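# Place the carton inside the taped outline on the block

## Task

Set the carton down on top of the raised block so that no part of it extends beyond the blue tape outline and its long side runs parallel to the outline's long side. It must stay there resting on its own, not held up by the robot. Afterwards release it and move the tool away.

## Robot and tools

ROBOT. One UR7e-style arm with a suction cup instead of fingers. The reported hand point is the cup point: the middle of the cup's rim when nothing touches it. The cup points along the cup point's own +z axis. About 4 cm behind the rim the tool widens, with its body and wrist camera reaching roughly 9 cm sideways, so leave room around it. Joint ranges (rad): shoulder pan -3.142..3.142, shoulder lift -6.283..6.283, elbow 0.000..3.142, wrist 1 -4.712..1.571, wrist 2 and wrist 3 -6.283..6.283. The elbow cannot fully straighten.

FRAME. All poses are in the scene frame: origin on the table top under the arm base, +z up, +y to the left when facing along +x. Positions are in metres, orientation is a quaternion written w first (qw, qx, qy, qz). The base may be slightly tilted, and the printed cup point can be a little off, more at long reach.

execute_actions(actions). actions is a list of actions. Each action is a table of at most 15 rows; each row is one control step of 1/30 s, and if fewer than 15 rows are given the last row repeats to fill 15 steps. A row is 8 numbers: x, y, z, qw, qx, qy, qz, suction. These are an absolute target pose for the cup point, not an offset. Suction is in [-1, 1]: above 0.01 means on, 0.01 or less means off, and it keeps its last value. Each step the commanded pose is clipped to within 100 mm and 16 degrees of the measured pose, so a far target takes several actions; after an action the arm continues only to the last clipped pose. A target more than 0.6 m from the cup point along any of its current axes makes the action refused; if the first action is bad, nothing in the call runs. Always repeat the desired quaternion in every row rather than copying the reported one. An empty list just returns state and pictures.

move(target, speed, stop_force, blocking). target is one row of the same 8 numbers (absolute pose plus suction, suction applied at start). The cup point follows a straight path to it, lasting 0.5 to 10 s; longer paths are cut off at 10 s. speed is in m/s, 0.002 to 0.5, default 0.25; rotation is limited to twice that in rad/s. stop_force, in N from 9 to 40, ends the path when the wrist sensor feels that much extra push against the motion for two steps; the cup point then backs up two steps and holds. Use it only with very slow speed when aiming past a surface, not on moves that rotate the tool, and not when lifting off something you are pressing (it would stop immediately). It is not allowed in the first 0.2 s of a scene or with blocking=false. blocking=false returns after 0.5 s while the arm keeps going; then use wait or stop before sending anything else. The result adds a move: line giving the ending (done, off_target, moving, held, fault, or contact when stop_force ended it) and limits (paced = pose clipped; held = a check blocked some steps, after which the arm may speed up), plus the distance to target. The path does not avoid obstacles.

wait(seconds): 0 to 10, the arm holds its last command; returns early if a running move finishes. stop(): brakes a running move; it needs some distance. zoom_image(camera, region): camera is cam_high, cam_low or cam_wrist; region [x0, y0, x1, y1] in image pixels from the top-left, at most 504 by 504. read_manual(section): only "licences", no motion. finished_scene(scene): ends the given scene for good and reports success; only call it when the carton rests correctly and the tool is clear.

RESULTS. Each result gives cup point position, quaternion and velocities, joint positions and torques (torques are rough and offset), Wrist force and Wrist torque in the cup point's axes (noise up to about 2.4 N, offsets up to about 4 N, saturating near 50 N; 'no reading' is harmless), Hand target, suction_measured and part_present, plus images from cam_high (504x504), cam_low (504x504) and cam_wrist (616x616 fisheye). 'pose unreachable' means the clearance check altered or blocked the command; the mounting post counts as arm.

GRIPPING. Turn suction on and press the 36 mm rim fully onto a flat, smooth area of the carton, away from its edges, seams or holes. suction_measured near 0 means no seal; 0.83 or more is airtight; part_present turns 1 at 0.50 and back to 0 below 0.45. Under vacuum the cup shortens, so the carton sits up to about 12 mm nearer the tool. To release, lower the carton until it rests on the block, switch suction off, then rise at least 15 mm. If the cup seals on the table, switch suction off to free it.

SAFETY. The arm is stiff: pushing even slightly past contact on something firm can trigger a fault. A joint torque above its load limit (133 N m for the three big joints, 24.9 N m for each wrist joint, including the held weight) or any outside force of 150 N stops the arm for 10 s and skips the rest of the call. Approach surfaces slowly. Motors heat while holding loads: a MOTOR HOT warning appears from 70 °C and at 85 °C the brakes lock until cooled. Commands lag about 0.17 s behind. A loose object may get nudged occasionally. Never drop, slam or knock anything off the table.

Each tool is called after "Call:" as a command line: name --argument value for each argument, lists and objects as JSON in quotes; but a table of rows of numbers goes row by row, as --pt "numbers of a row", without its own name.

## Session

Call:
move --target '[0.30,0.0,0.42,0,0,1,0,0]'

Scene clock: 1.50 s.
end_effector_position=(+0.3004, -0.0002, +0.4200) suction_measured=0.00 part_present=0 end_effector_quat_wxyz=(+0.000, +0.000, +1.000, -0.000) end_effector_velocity=(-0.001, -0.000, +0.002) end_effector_angular_velocity=(+0.001, +0.000, +0.001)
Joint positions: [-0.457 -2.081  1.799 -1.29  -1.571  1.111]
Joint velocities: [-0.003 -0.001 -0.004  0.006  0.001 -0.004]
Joint torques (N m, as the arm reports them, + toward a larger angle): [ -6.3  -14.8  -27.88  -1.49   1.37  -3.31]
Wrist force (N, on the end effector, along its own x y z axes, offset not removed): [1.7 -4.1 2.1]
Wrist torque (N m, same axes, about the end effector's origin, offset not removed): [-0.66 -0.46 -0.32]
Hand target: +0.300, -0.000, +0.420; +0.000, +0.000, +1.000, -0.000
Off the commanded pose: 0.000 m, 0 deg.
move: done
camera_calibration (this result's frames):
cam_wrist: T_world_to_cam=[[-0.0221597, -0.999727, 0.00735772, -0.00295393], [-0.915288, 0.0232476, 0.402128, 0.125885], [-0.402189, 0.00217659, -0.915554, 0.569095], [0, 0, 0, 1]] pos_world=[0.344039, -0.00711833, 0.470437]

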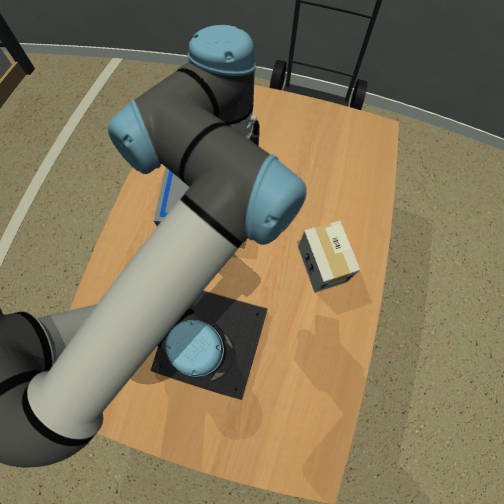

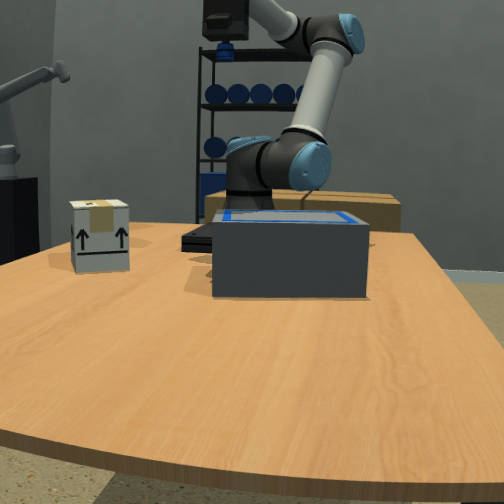

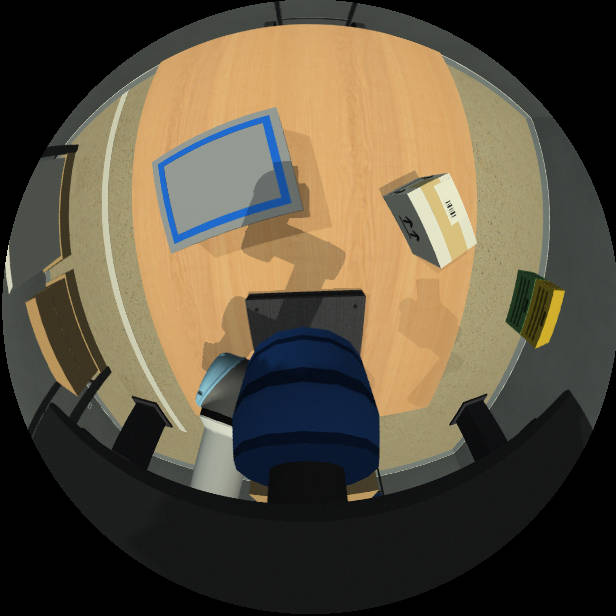

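Call:
zoom_image --camera "cam_wrist" --region '[140,90,500,290]'

Call:
zoom_image --camera "cam_high" --region '[140,140,380,310]'

Region (140, 90, 500, 290) of cam_wrist's 616x616 image, scaled by 1.400, with more detail than that image has.

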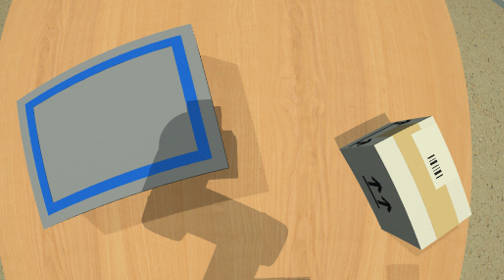

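Region (140, 140, 380, 310) of cam_high's 504x504 image, scaled by 2.100, with more detail than that image has; it fills the top 357 rows of this view, and the rest is white.

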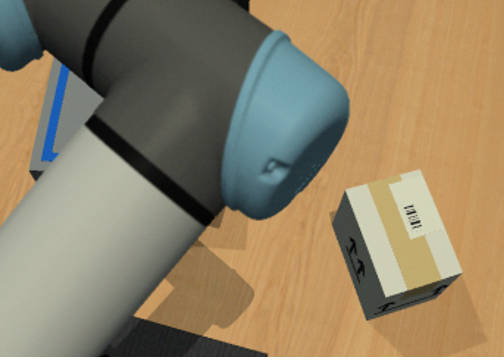

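Call:
move --target '[0.352,-0.265,0.22,0,-0.334,0.943,0,0]'

Scene clock: 21.83 s.
end_effector_position=(+0.3518, -0.2648, +0.2200) suction_measured=0.00 part_present=0 end_effector_quat_wxyz=(+0.000, -0.334, +0.943, -0.000) end_effector_velocity=(+0.001, -0.001, -0.001) end_effector_angular_velocity=(+0.002, -0.002, +0.004)
Joint positions: [-0.95  -1.679  2.05  -1.943 -1.571 -0.062]
Joint velocities: [-0.001  0.006 -0.001 -0.004  0.003 -0.005]
Joint torques (N m, as the arm reports them, + toward a larger angle): [ -4.88  -8.62 -28.96  -3.66   1.28  -3.14]
Wrist force (N, on the end effector, along its own x y z axes, offset not removed): [0.4 -1.1 3.7]
Wrist torque (N m, same axes, about the end effector's origin, offset not removed): [-0.20 -0.11 -0.19]
Hand target: +0.352, -0.265, +0.220; +0.000, -0.334, +0.943, -0.000
Off the commanded pose: 0.000 m, 0 deg.
move: done
camera_calibration (this result's frames):
cam_wrist: T_world_to_cam=[[0.611773, -0.790997, 0.00755259, -0.432595], [-0.72605, -0.557701, 0.40227, 0.0390561], [-0.313982, -0.251582, -0.91549, 0.309018], [0, 0, 0, 1]] pos_world=[0.390033, -0.242657, 0.270459]

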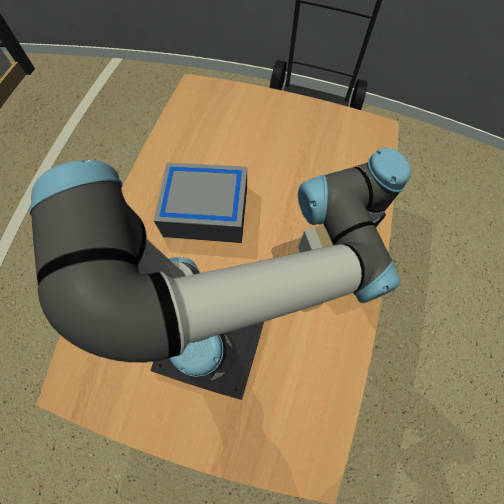

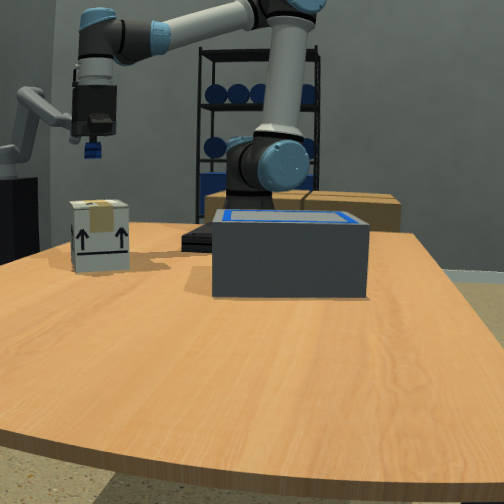

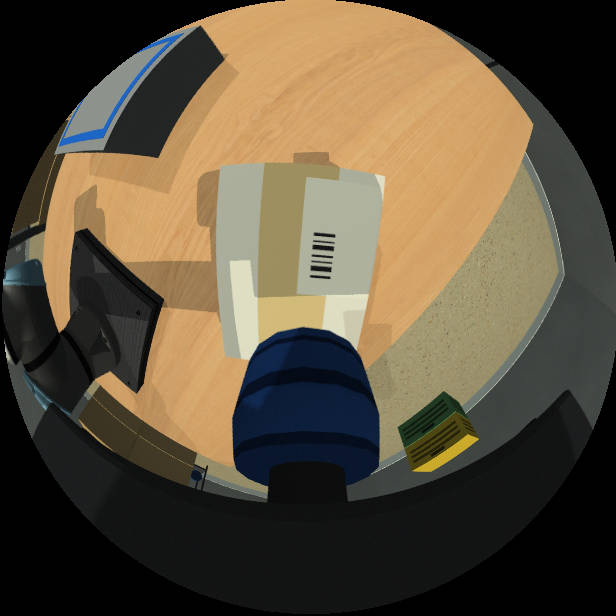

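Call:
move --target '[0.352,-0.262,0.115,0,-0.334,0.943,0,0]' --speed 0.15

Call:
move --target '[0.352,-0.262,0.07,0,-0.334,0.943,0,1]' --speed 0.01 --stop_force 12

Call:
move --target '[0.352,-0.262,0.26,0,-0.334,0.943,0,1]' --speed 0.15

Call:
move --target '[0.424,0.143,0.26,0,-0.772,0.636,0,1]' --speed 0.2

Scene clock: 32.37 s.
end_effector_position=(+0.3519, -0.2618, +0.1152) suction_measured=0.00 part_present=0 end_effector_quat_wxyz=(-0.000, -0.334, +0.943, +0.000) end_effector_velocity=(+0.000, -0.000, -0.002) end_effector_angular_velocity=(+0.000, +0.000, -0.000)
Joint positions: [-0.945 -1.535  2.224 -2.26  -1.571 -0.058]
Joint velocities: [ 0.     0.004  0.002 -0.005 -0.     0.   ]
Joint torques (N m, as the arm reports them, + toward a larger angle): [ 7.41 -6.41 -6.13 -3.26 -1.44  3.17]
Wrist force (N, on the end effector, along its own x y z axes, offset not removed): [0.1 2.7 -13.1]
Wrist torque (N m, same axes, about the end effector's origin, offset not removed): [-0.18 0.15 -0.19]
Hand target: +0.352, -0.262, +0.115; -0.000, -0.334, +0.943, +0.000
Off the commanded pose: 0.000 m, 0 deg.
move: done
camera_calibration (this result's frames):
cam_wrist: T_world_to_cam=[[0.612054, -0.790783, 0.00719834, -0.429545], [-0.725776, -0.558077, 0.402242, 0.0826957], [-0.314069, -0.251418, -0.915505, 0.213953], [0, 0, 0, 1]] pos_world=[0.390119, -0.239735, 0.165703]

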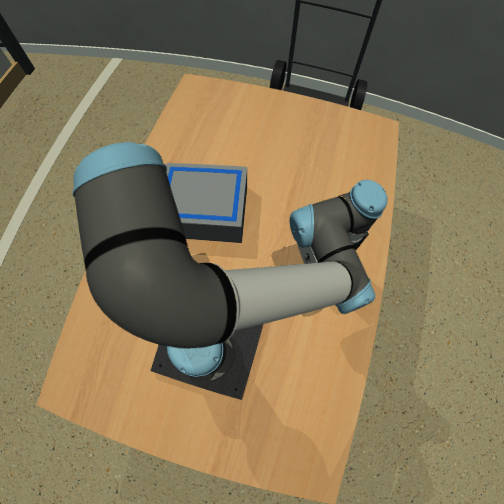

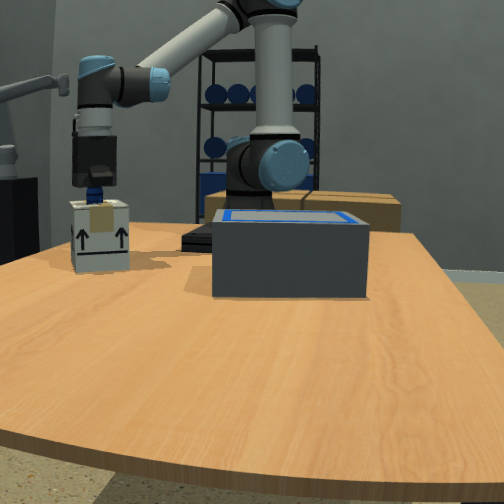

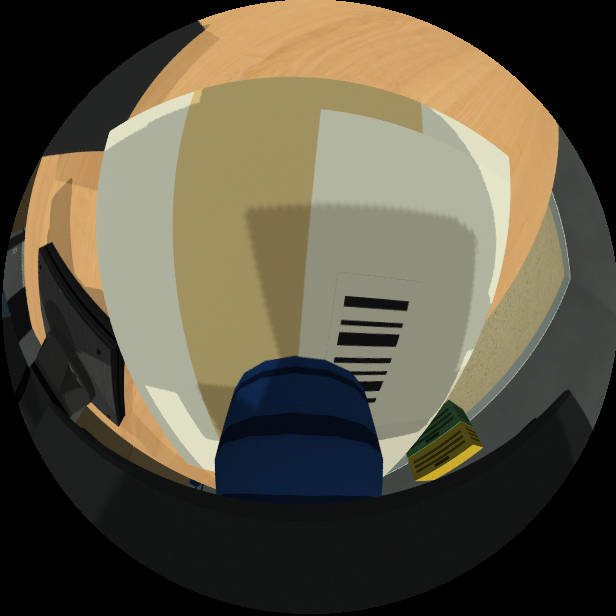

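Scene clock: 32.87 s.
end_effector_position=(+0.3518, -0.2617, +0.1144) suction_measured=0.88 part_present=1 end_effector_quat_wxyz=(-0.000, -0.334, +0.943, +0.000) end_effector_velocity=(+0.000, -0.000, +0.001) end_effector_angular_velocity=(+0.001, -0.001, -0.001)
Joint positions: [-0.945 -1.533  2.225 -2.263 -1.571 -0.058]
Joint velocities: [-0.001 -0.002 -0.002  0.005  0.001  0.   ]
Joint torques (N m, as the arm reports them, + toward a larger angle): [  4.42 -20.22 -14.8   -0.12  -0.42   2.88]
Wrist force (N, on the end effector, along its own x y z axes, offset not removed): [0.7 10.5 -33.5]
Wrist torque (N m, same axes, about the end effector's origin, offset not removed): [-0.21 -0.07 -0.27]
Hand target: +0.352, -0.262, +0.115; -0.000, -0.334, +0.943, +0.000
Off the commanded pose: 0.044 m, 0 deg.
move: contact
camera_calibration (this result's frames):
cam_wrist: T_world_to_cam=[[0.612081, -0.790766, 0.00679543, -0.429381], [-0.725654, -0.558226, 0.402257, 0.0829737], [-0.314298, -0.251145, -0.915502, 0.213317], [0, 0, 0, 1]] pos_world=[0.390071, -0.239648, 0.164833]

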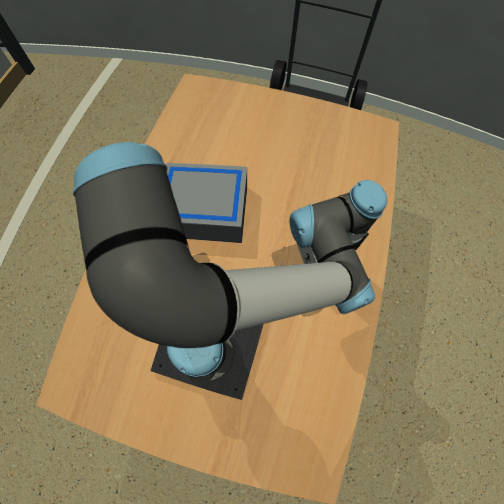

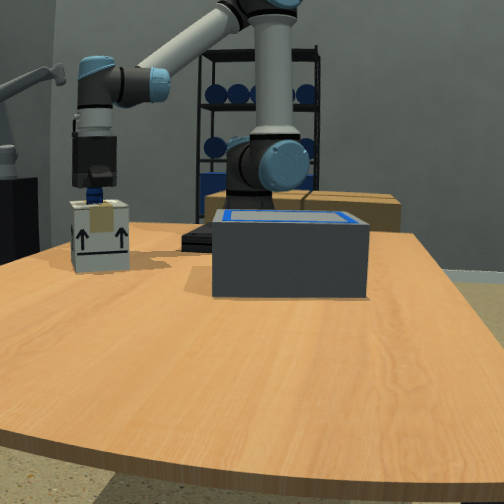

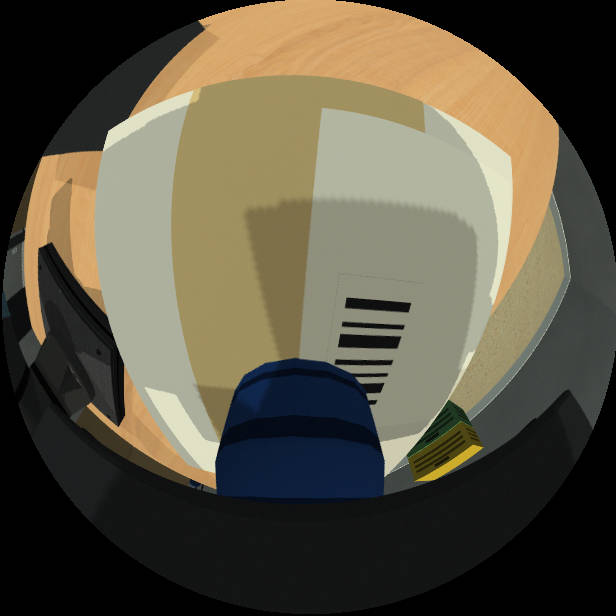

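Scene clock: 34.33 s.
end_effector_position=(+0.3522, -0.2622, +0.2597) suction_measured=0.89 part_present=1 end_effector_quat_wxyz=(+0.000, -0.334, +0.943, -0.000) end_effector_velocity=(-0.000, -0.000, +0.003) end_effector_angular_velocity=(+0.000, +0.001, -0.002)
Joint positions: [-0.945 -1.714  1.974 -1.831 -1.571 -0.058]
Joint velocities: [-0.001 -0.002 -0.006  0.008 -0.001  0.001]
Joint torques (N m, as the arm reports them, + toward a larger angle): [ -6.96 -34.31 -29.48  -1.72  -0.55  -3.07]
Wrist force (N, on the end effector, along its own x y z axes, offset not removed): [-2.0 -2.9 9.6]
Wrist torque (N m, same axes, about the end effector's origin, offset not removed): [-0.59 0.48 -0.31]
Hand target: +0.352, -0.262, +0.260; +0.000, -0.334, +0.943, -0.000
Off the commanded pose: 0.000 m, 0 deg.
move: done
camera_calibration (this result's frames):
cam_wrist: T_world_to_cam=[[0.612079, -0.790763, 0.00731683, -0.431042], [-0.725806, -0.558079, 0.402185, 0.0246321], [-0.31395, -0.25148, -0.915529, 0.346195], [0, 0, 0, 1]] pos_world=[0.390398, -0.240044, 0.310199]

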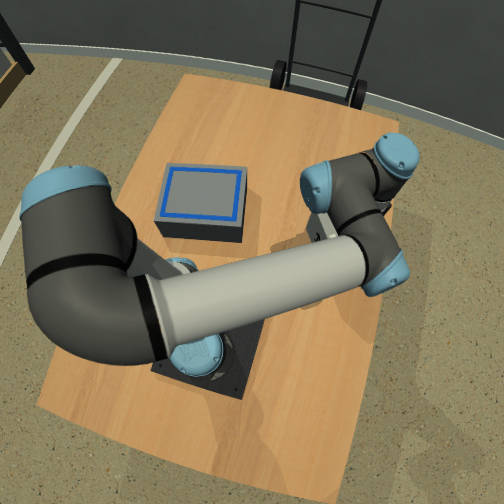

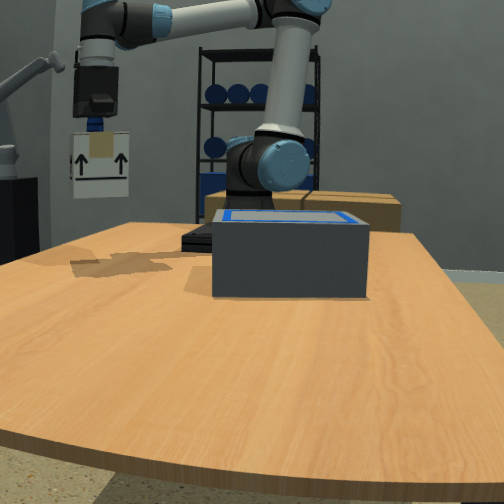

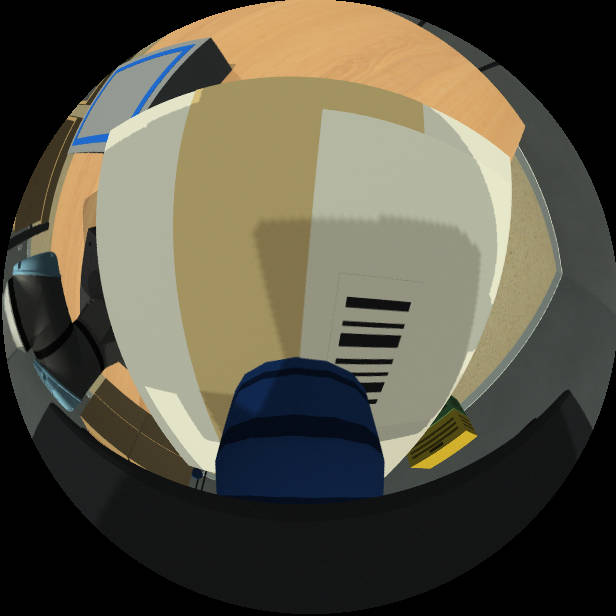

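Scene clock: 37.57 s.
end_effector_position=(+0.4236, +0.1431, +0.2600) suction_measured=0.89 part_present=1 end_effector_quat_wxyz=(+0.000, +0.772, -0.636, -0.000) end_effector_velocity=(+0.001, +0.002, +0.000) end_effector_angular_velocity=(-0.002, -0.001, +0.004)
Joint positions: [ 0.026 -1.692  1.955 -1.833 -1.571 -0.169]
Joint velocities: [ 0.005  0.003 -0.003 -0.001 -0.002  0.002]
Joint torques (N m, as the arm reports them, + toward a larger angle): [  9.47 -10.13 -33.05  -4.72  -1.76  -2.91]
Wrist force (N, on the end effector, along its own x y z axes, offset not removed): [1.2 -1.5 12.7]
Wrist torque (N m, same axes, about the end effector's origin, offset not removed): [-0.33 -0.07 -0.29]
Hand target: +0.424, +0.143, +0.260; +0.000, +0.772, -0.636, -0.000
Off the commanded pose: 0.000 m, 0 deg.
move: done
camera_calibration (this result's frames):
cam_wrist: T_world_to_cam=[[0.985563, 0.169174, 0.00676495, -0.449759], [0.152237, -0.902966, 0.401841, -0.0199373], [0.0740894, -0.39501, -0.915684, 0.326997], [0, 0, 0, 1]] pos_world=[0.422074, 0.187252, 0.31048]

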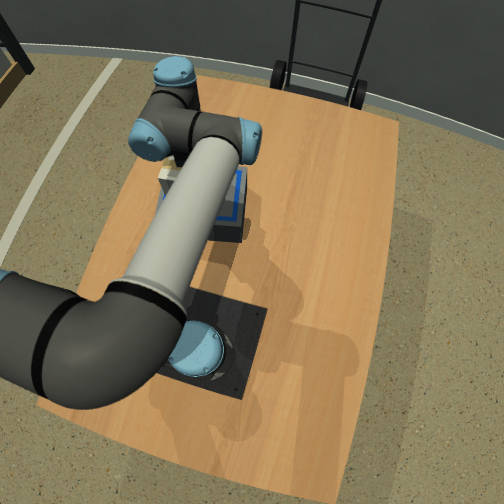

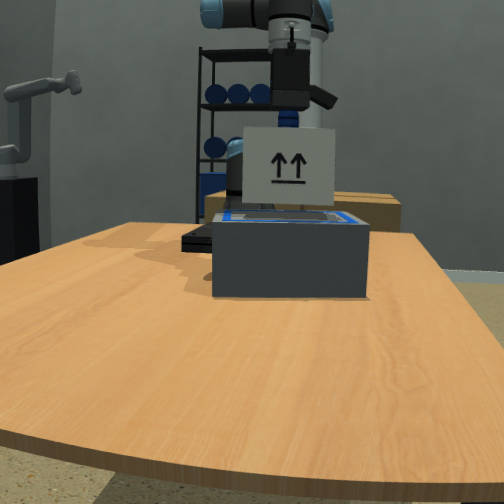

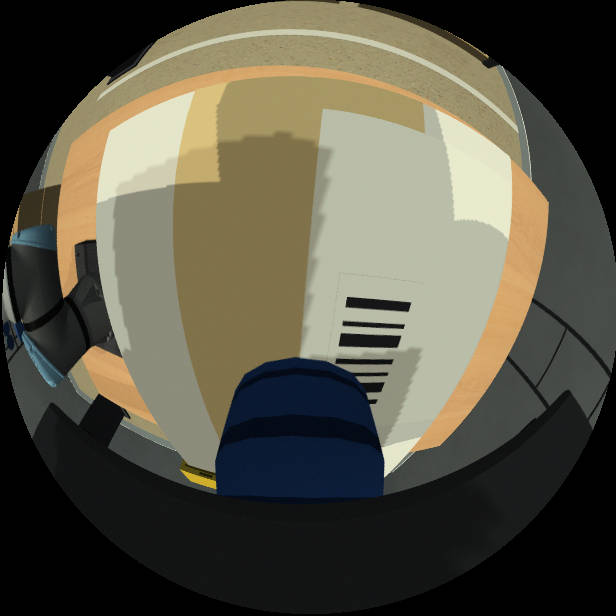

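Call:
move --target '[0.424,0.143,0.215,0,-0.772,0.636,0,1]' --speed 0.01 --stop_force 9

Call:
execute_actions --actions '[[[0.424,0.143,0.238,0,-0.772,0.636,0,-1]],[[0.424,0.143,0.238,0,-0.772,0.636,0,-1]]]'

Call:
move --target '[0.424,0.143,0.29,0,-0.772,0.636,0,-1]' --speed 0.1

Call:
move --target '[0.40,-0.15,0.40,0,-0.97,0.26,0,-1]'

Call:
zoom_image --camera "cam_high" --region '[130,130,280,260]'

Scene clock: 45.57 s.
end_effector_position=(+0.4238, +0.1431, +0.2345) suction_measured=0.89 part_present=1 end_effector_quat_wxyz=(+0.000, +0.772, -0.636, -0.000) end_effector_velocity=(-0.001, -0.000, +0.002) end_effector_angular_velocity=(-0.002, +0.002, +0.002)
Joint positions: [ 0.026 -1.673  2.006 -1.904 -1.571 -0.169]
Joint velocities: [-0.    -0.002 -0.005  0.01  -0.001 -0.002]
Joint torques (N m, as the arm reports them, + toward a larger angle): [ -6.19 -20.52 -21.62  -0.69  -0.96  -2.84]
Wrist force (N, on the end effector, along its own x y z axes, offset not removed): [0.5 7.5 -21.9]
Wrist torque (N m, same axes, about the end effector's origin, offset not removed): [0.03 -0.14 -0.29]
Hand target: +0.424, +0.143, +0.235; +0.000, +0.772, -0.636, -0.000
Off the commanded pose: 0.019 m, 0 deg.
move: contact
camera_calibration (this result's frames):
cam_wrist: T_world_to_cam=[[0.985484, 0.16963, 0.0068015, -0.449816], [0.152621, -0.902794, 0.402081, -0.00994759], [0.0743451, -0.395206, -0.915579, 0.303495], [0, 0, 0, 1]] pos_world=[0.422241, 0.187265, 0.284933]

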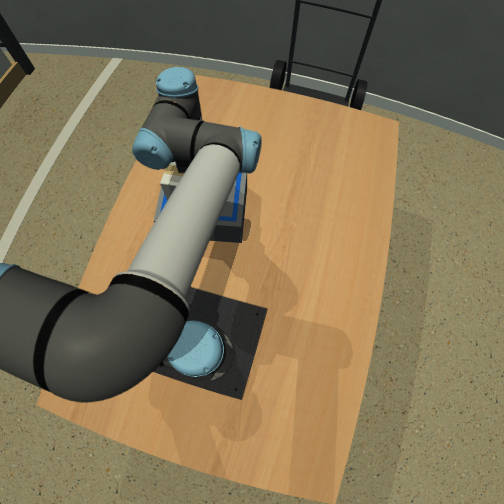

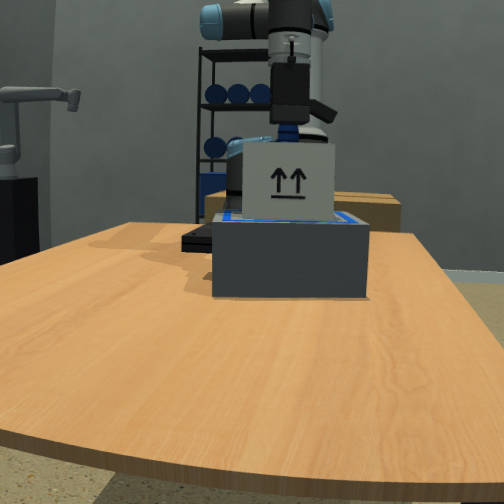

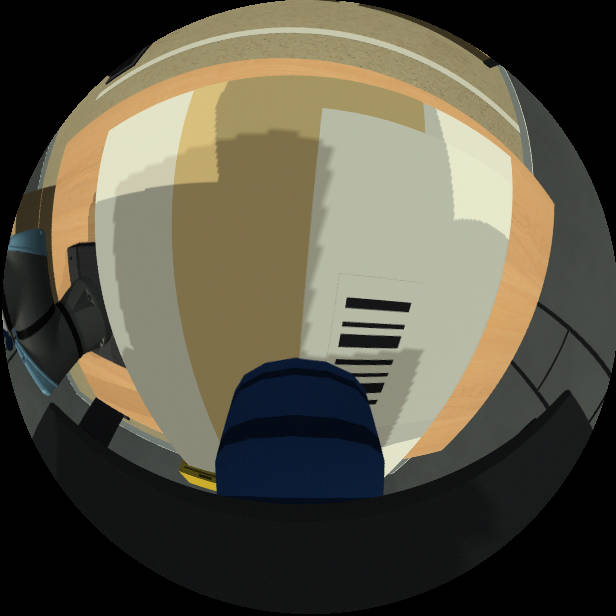

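Scene clock: 46.57 s.
end_effector_position=(+0.4240, +0.1430, +0.2380) suction_measured=0.00 part_present=0 end_effector_quat_wxyz=(+0.000, +0.772, -0.636, -0.000) end_effector_velocity=(+0.000, -0.000, +0.000) end_effector_angular_velocity=(+0.000, -0.000, -0.000)
Joint positions: [ 0.026 -1.675  1.999 -1.895 -1.571 -0.169]
Joint velocities: [-0. -0. -0.  0.  0.  0.]
Joint torques (N m, as the arm reports them, + toward a larger angle): [ -6.95 -25.97 -23.29  -0.79  -1.62  -2.95]
Wrist force (N, on the end effector, along its own x y z axes, offset not removed): [1.3 1.1 -12.4]
Wrist torque (N m, same axes, about the end effector's origin, offset not removed): [-0.32 -0.13 -0.08]
Hand target: +0.424, +0.143, +0.238; +0.000, +0.772, -0.636, +0.000
Off the commanded pose: 0.000 m, 0 deg.
camera_calibration (this result's frames):
cam_wrist: T_world_to_cam=[[0.985482, 0.169624, 0.00722732, -0.45011], [0.152435, -0.902752, 0.402246, -0.0114788], [0.0747553, -0.395305, -0.915503, 0.306493], [0, 0, 0, 1]] pos_world=[0.422413, 0.187145, 0.288466]

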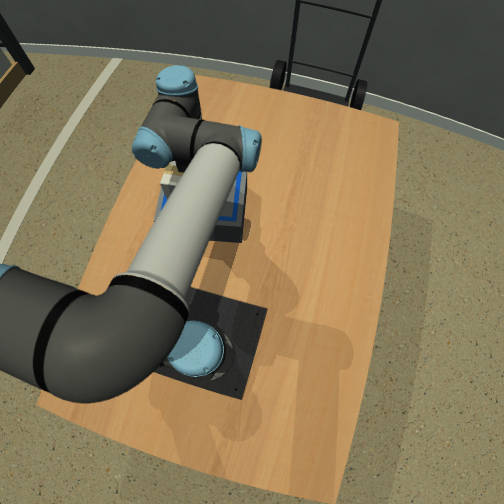

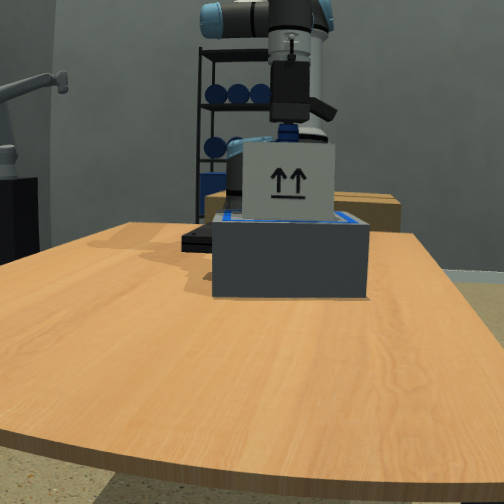

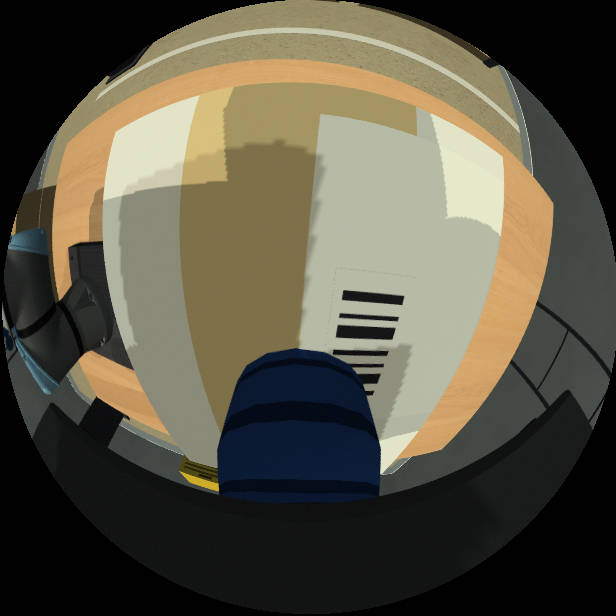

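Scene clock: 47.53 s.
end_effector_position=(+0.4241, +0.1430, +0.2898) suction_measured=0.00 part_present=0 end_effector_quat_wxyz=(-0.000, +0.772, -0.636, +0.000) end_effector_velocity=(-0.000, +0.000, +0.002) end_effector_angular_velocity=(-0.000, +0.002, +0.001)
Joint positions: [ 0.026 -1.708  1.891 -1.754 -1.571 -0.169]
Joint velocities: [ 0.001  0.    -0.005  0.007 -0.    -0.001]
Joint torques (N m, as the arm reports them, + toward a larger angle): [  8.11 -28.79 -30.09  -1.4    0.42   3.07]
Wrist force (N, on the end effector, along its own x y z axes, offset not removed): [-1.3 -3.2 4.3]
Wrist torque (N m, same axes, about the end effector's origin, offset not removed): [-0.34 0.16 -0.10]
Hand target: +0.424, +0.143, +0.290; -0.000, +0.772, -0.636, +0.000
Off the commanded pose: 0.000 m, 0 deg.
move: done
camera_calibration (this result's frames):
cam_wrist: T_world_to_cam=[[0.985485, 0.169605, 0.00728183, -0.450575], [0.152395, -0.902756, 0.402254, -0.0323127], [0.0747981, -0.395305, -0.915499, 0.353873], [0, 0, 0, 1]] pos_world=[0.42249, 0.187137, 0.340249]

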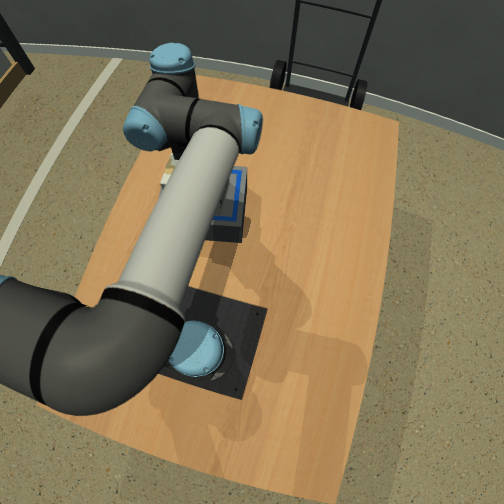

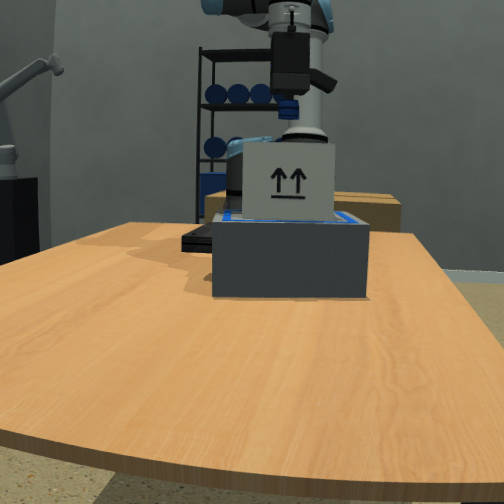

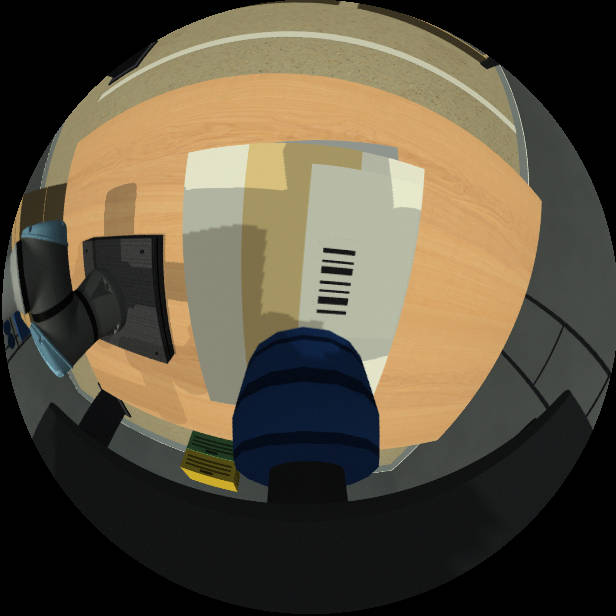

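Scene clock: 49.83 s.
end_effector_position=(+0.4004, -0.1502, +0.4000) suction_measured=0.00 part_present=0 end_effector_quat_wxyz=(+0.000, +0.966, -0.259, +0.000) end_effector_velocity=(+0.000, -0.002, +0.001) end_effector_angular_velocity=(+0.002, -0.001, +0.005)
Joint positions: [-0.672 -1.769  1.658 -1.461 -1.571 -1.722]
Joint velocities: [-0.005  0.002 -0.003  0.002  0.002 -0.01 ]
Joint torques (N m, as the arm reports them, + toward a larger angle): [ -6.55  -6.17 -30.47  -1.35   1.46  -2.76]
Wrist force (N, on the end effector, along its own x y z axes, offset not removed): [-1.2 -3.1 2.1]
Wrist torque (N m, same axes, about the end effector's origin, offset not removed): [-0.53 0.20 -0.10]
Hand target: +0.400, -0.150, +0.400; +0.000, +0.966, -0.259, +0.000
Off the commanded pose: 0.000 m, 0 deg.
move: done
camera_calibration (this result's frames):
cam_wrist: T_world_to_cam=[[0.519658, 0.854345, 0.00712256, -0.0888818], [0.780504, -0.478102, 0.40278, -0.525612], [0.347518, -0.203748, -0.915269, 0.260105], [0, 0, 0, 1]] pos_world=[0.366039, -0.122364, 0.450405]

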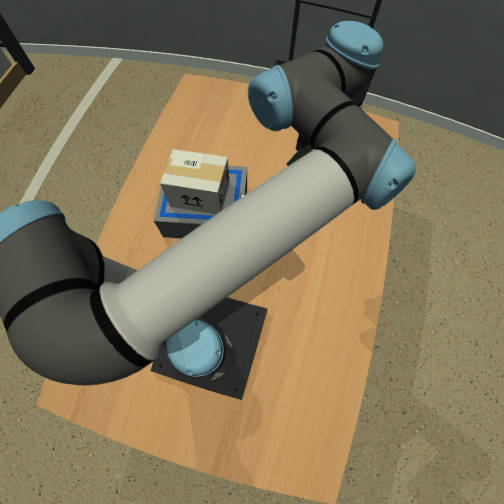

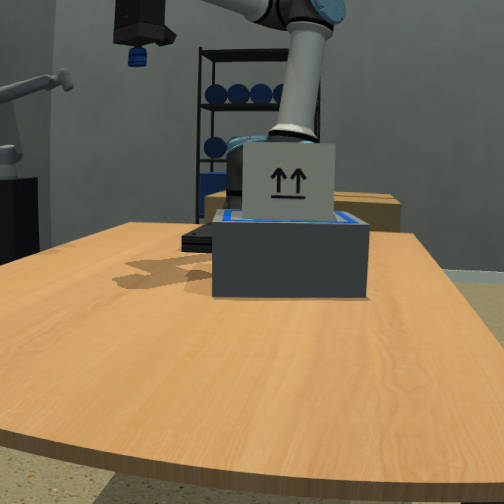

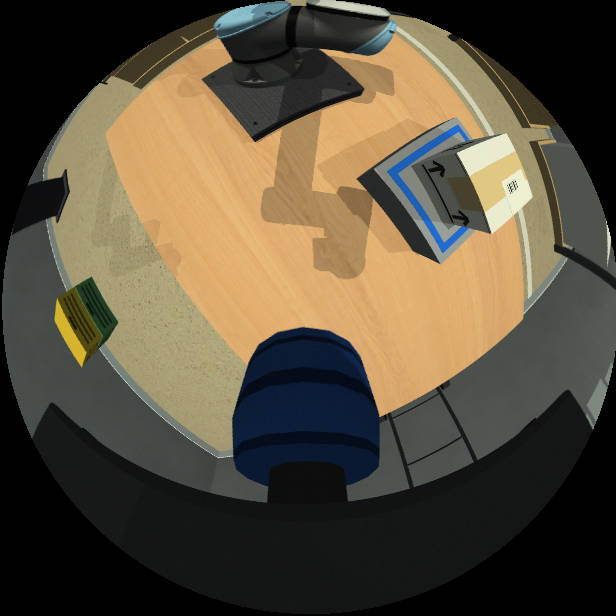

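Region (130, 130, 280, 260) of cam_high's 504x504 image, scaled by 3.360, with more detail than that image has; it fills the top 437 rows of this view, and the rest is white.

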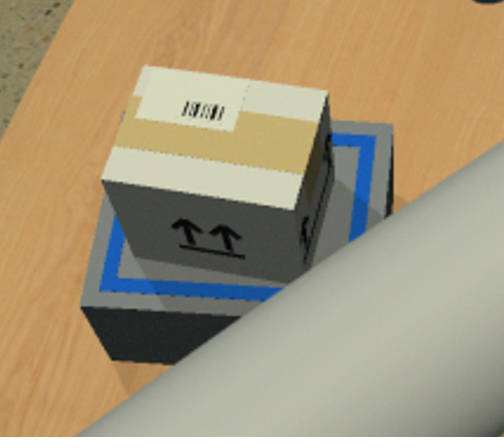

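Call:
finished_scene --scene 2

The scene is finished: the task was done.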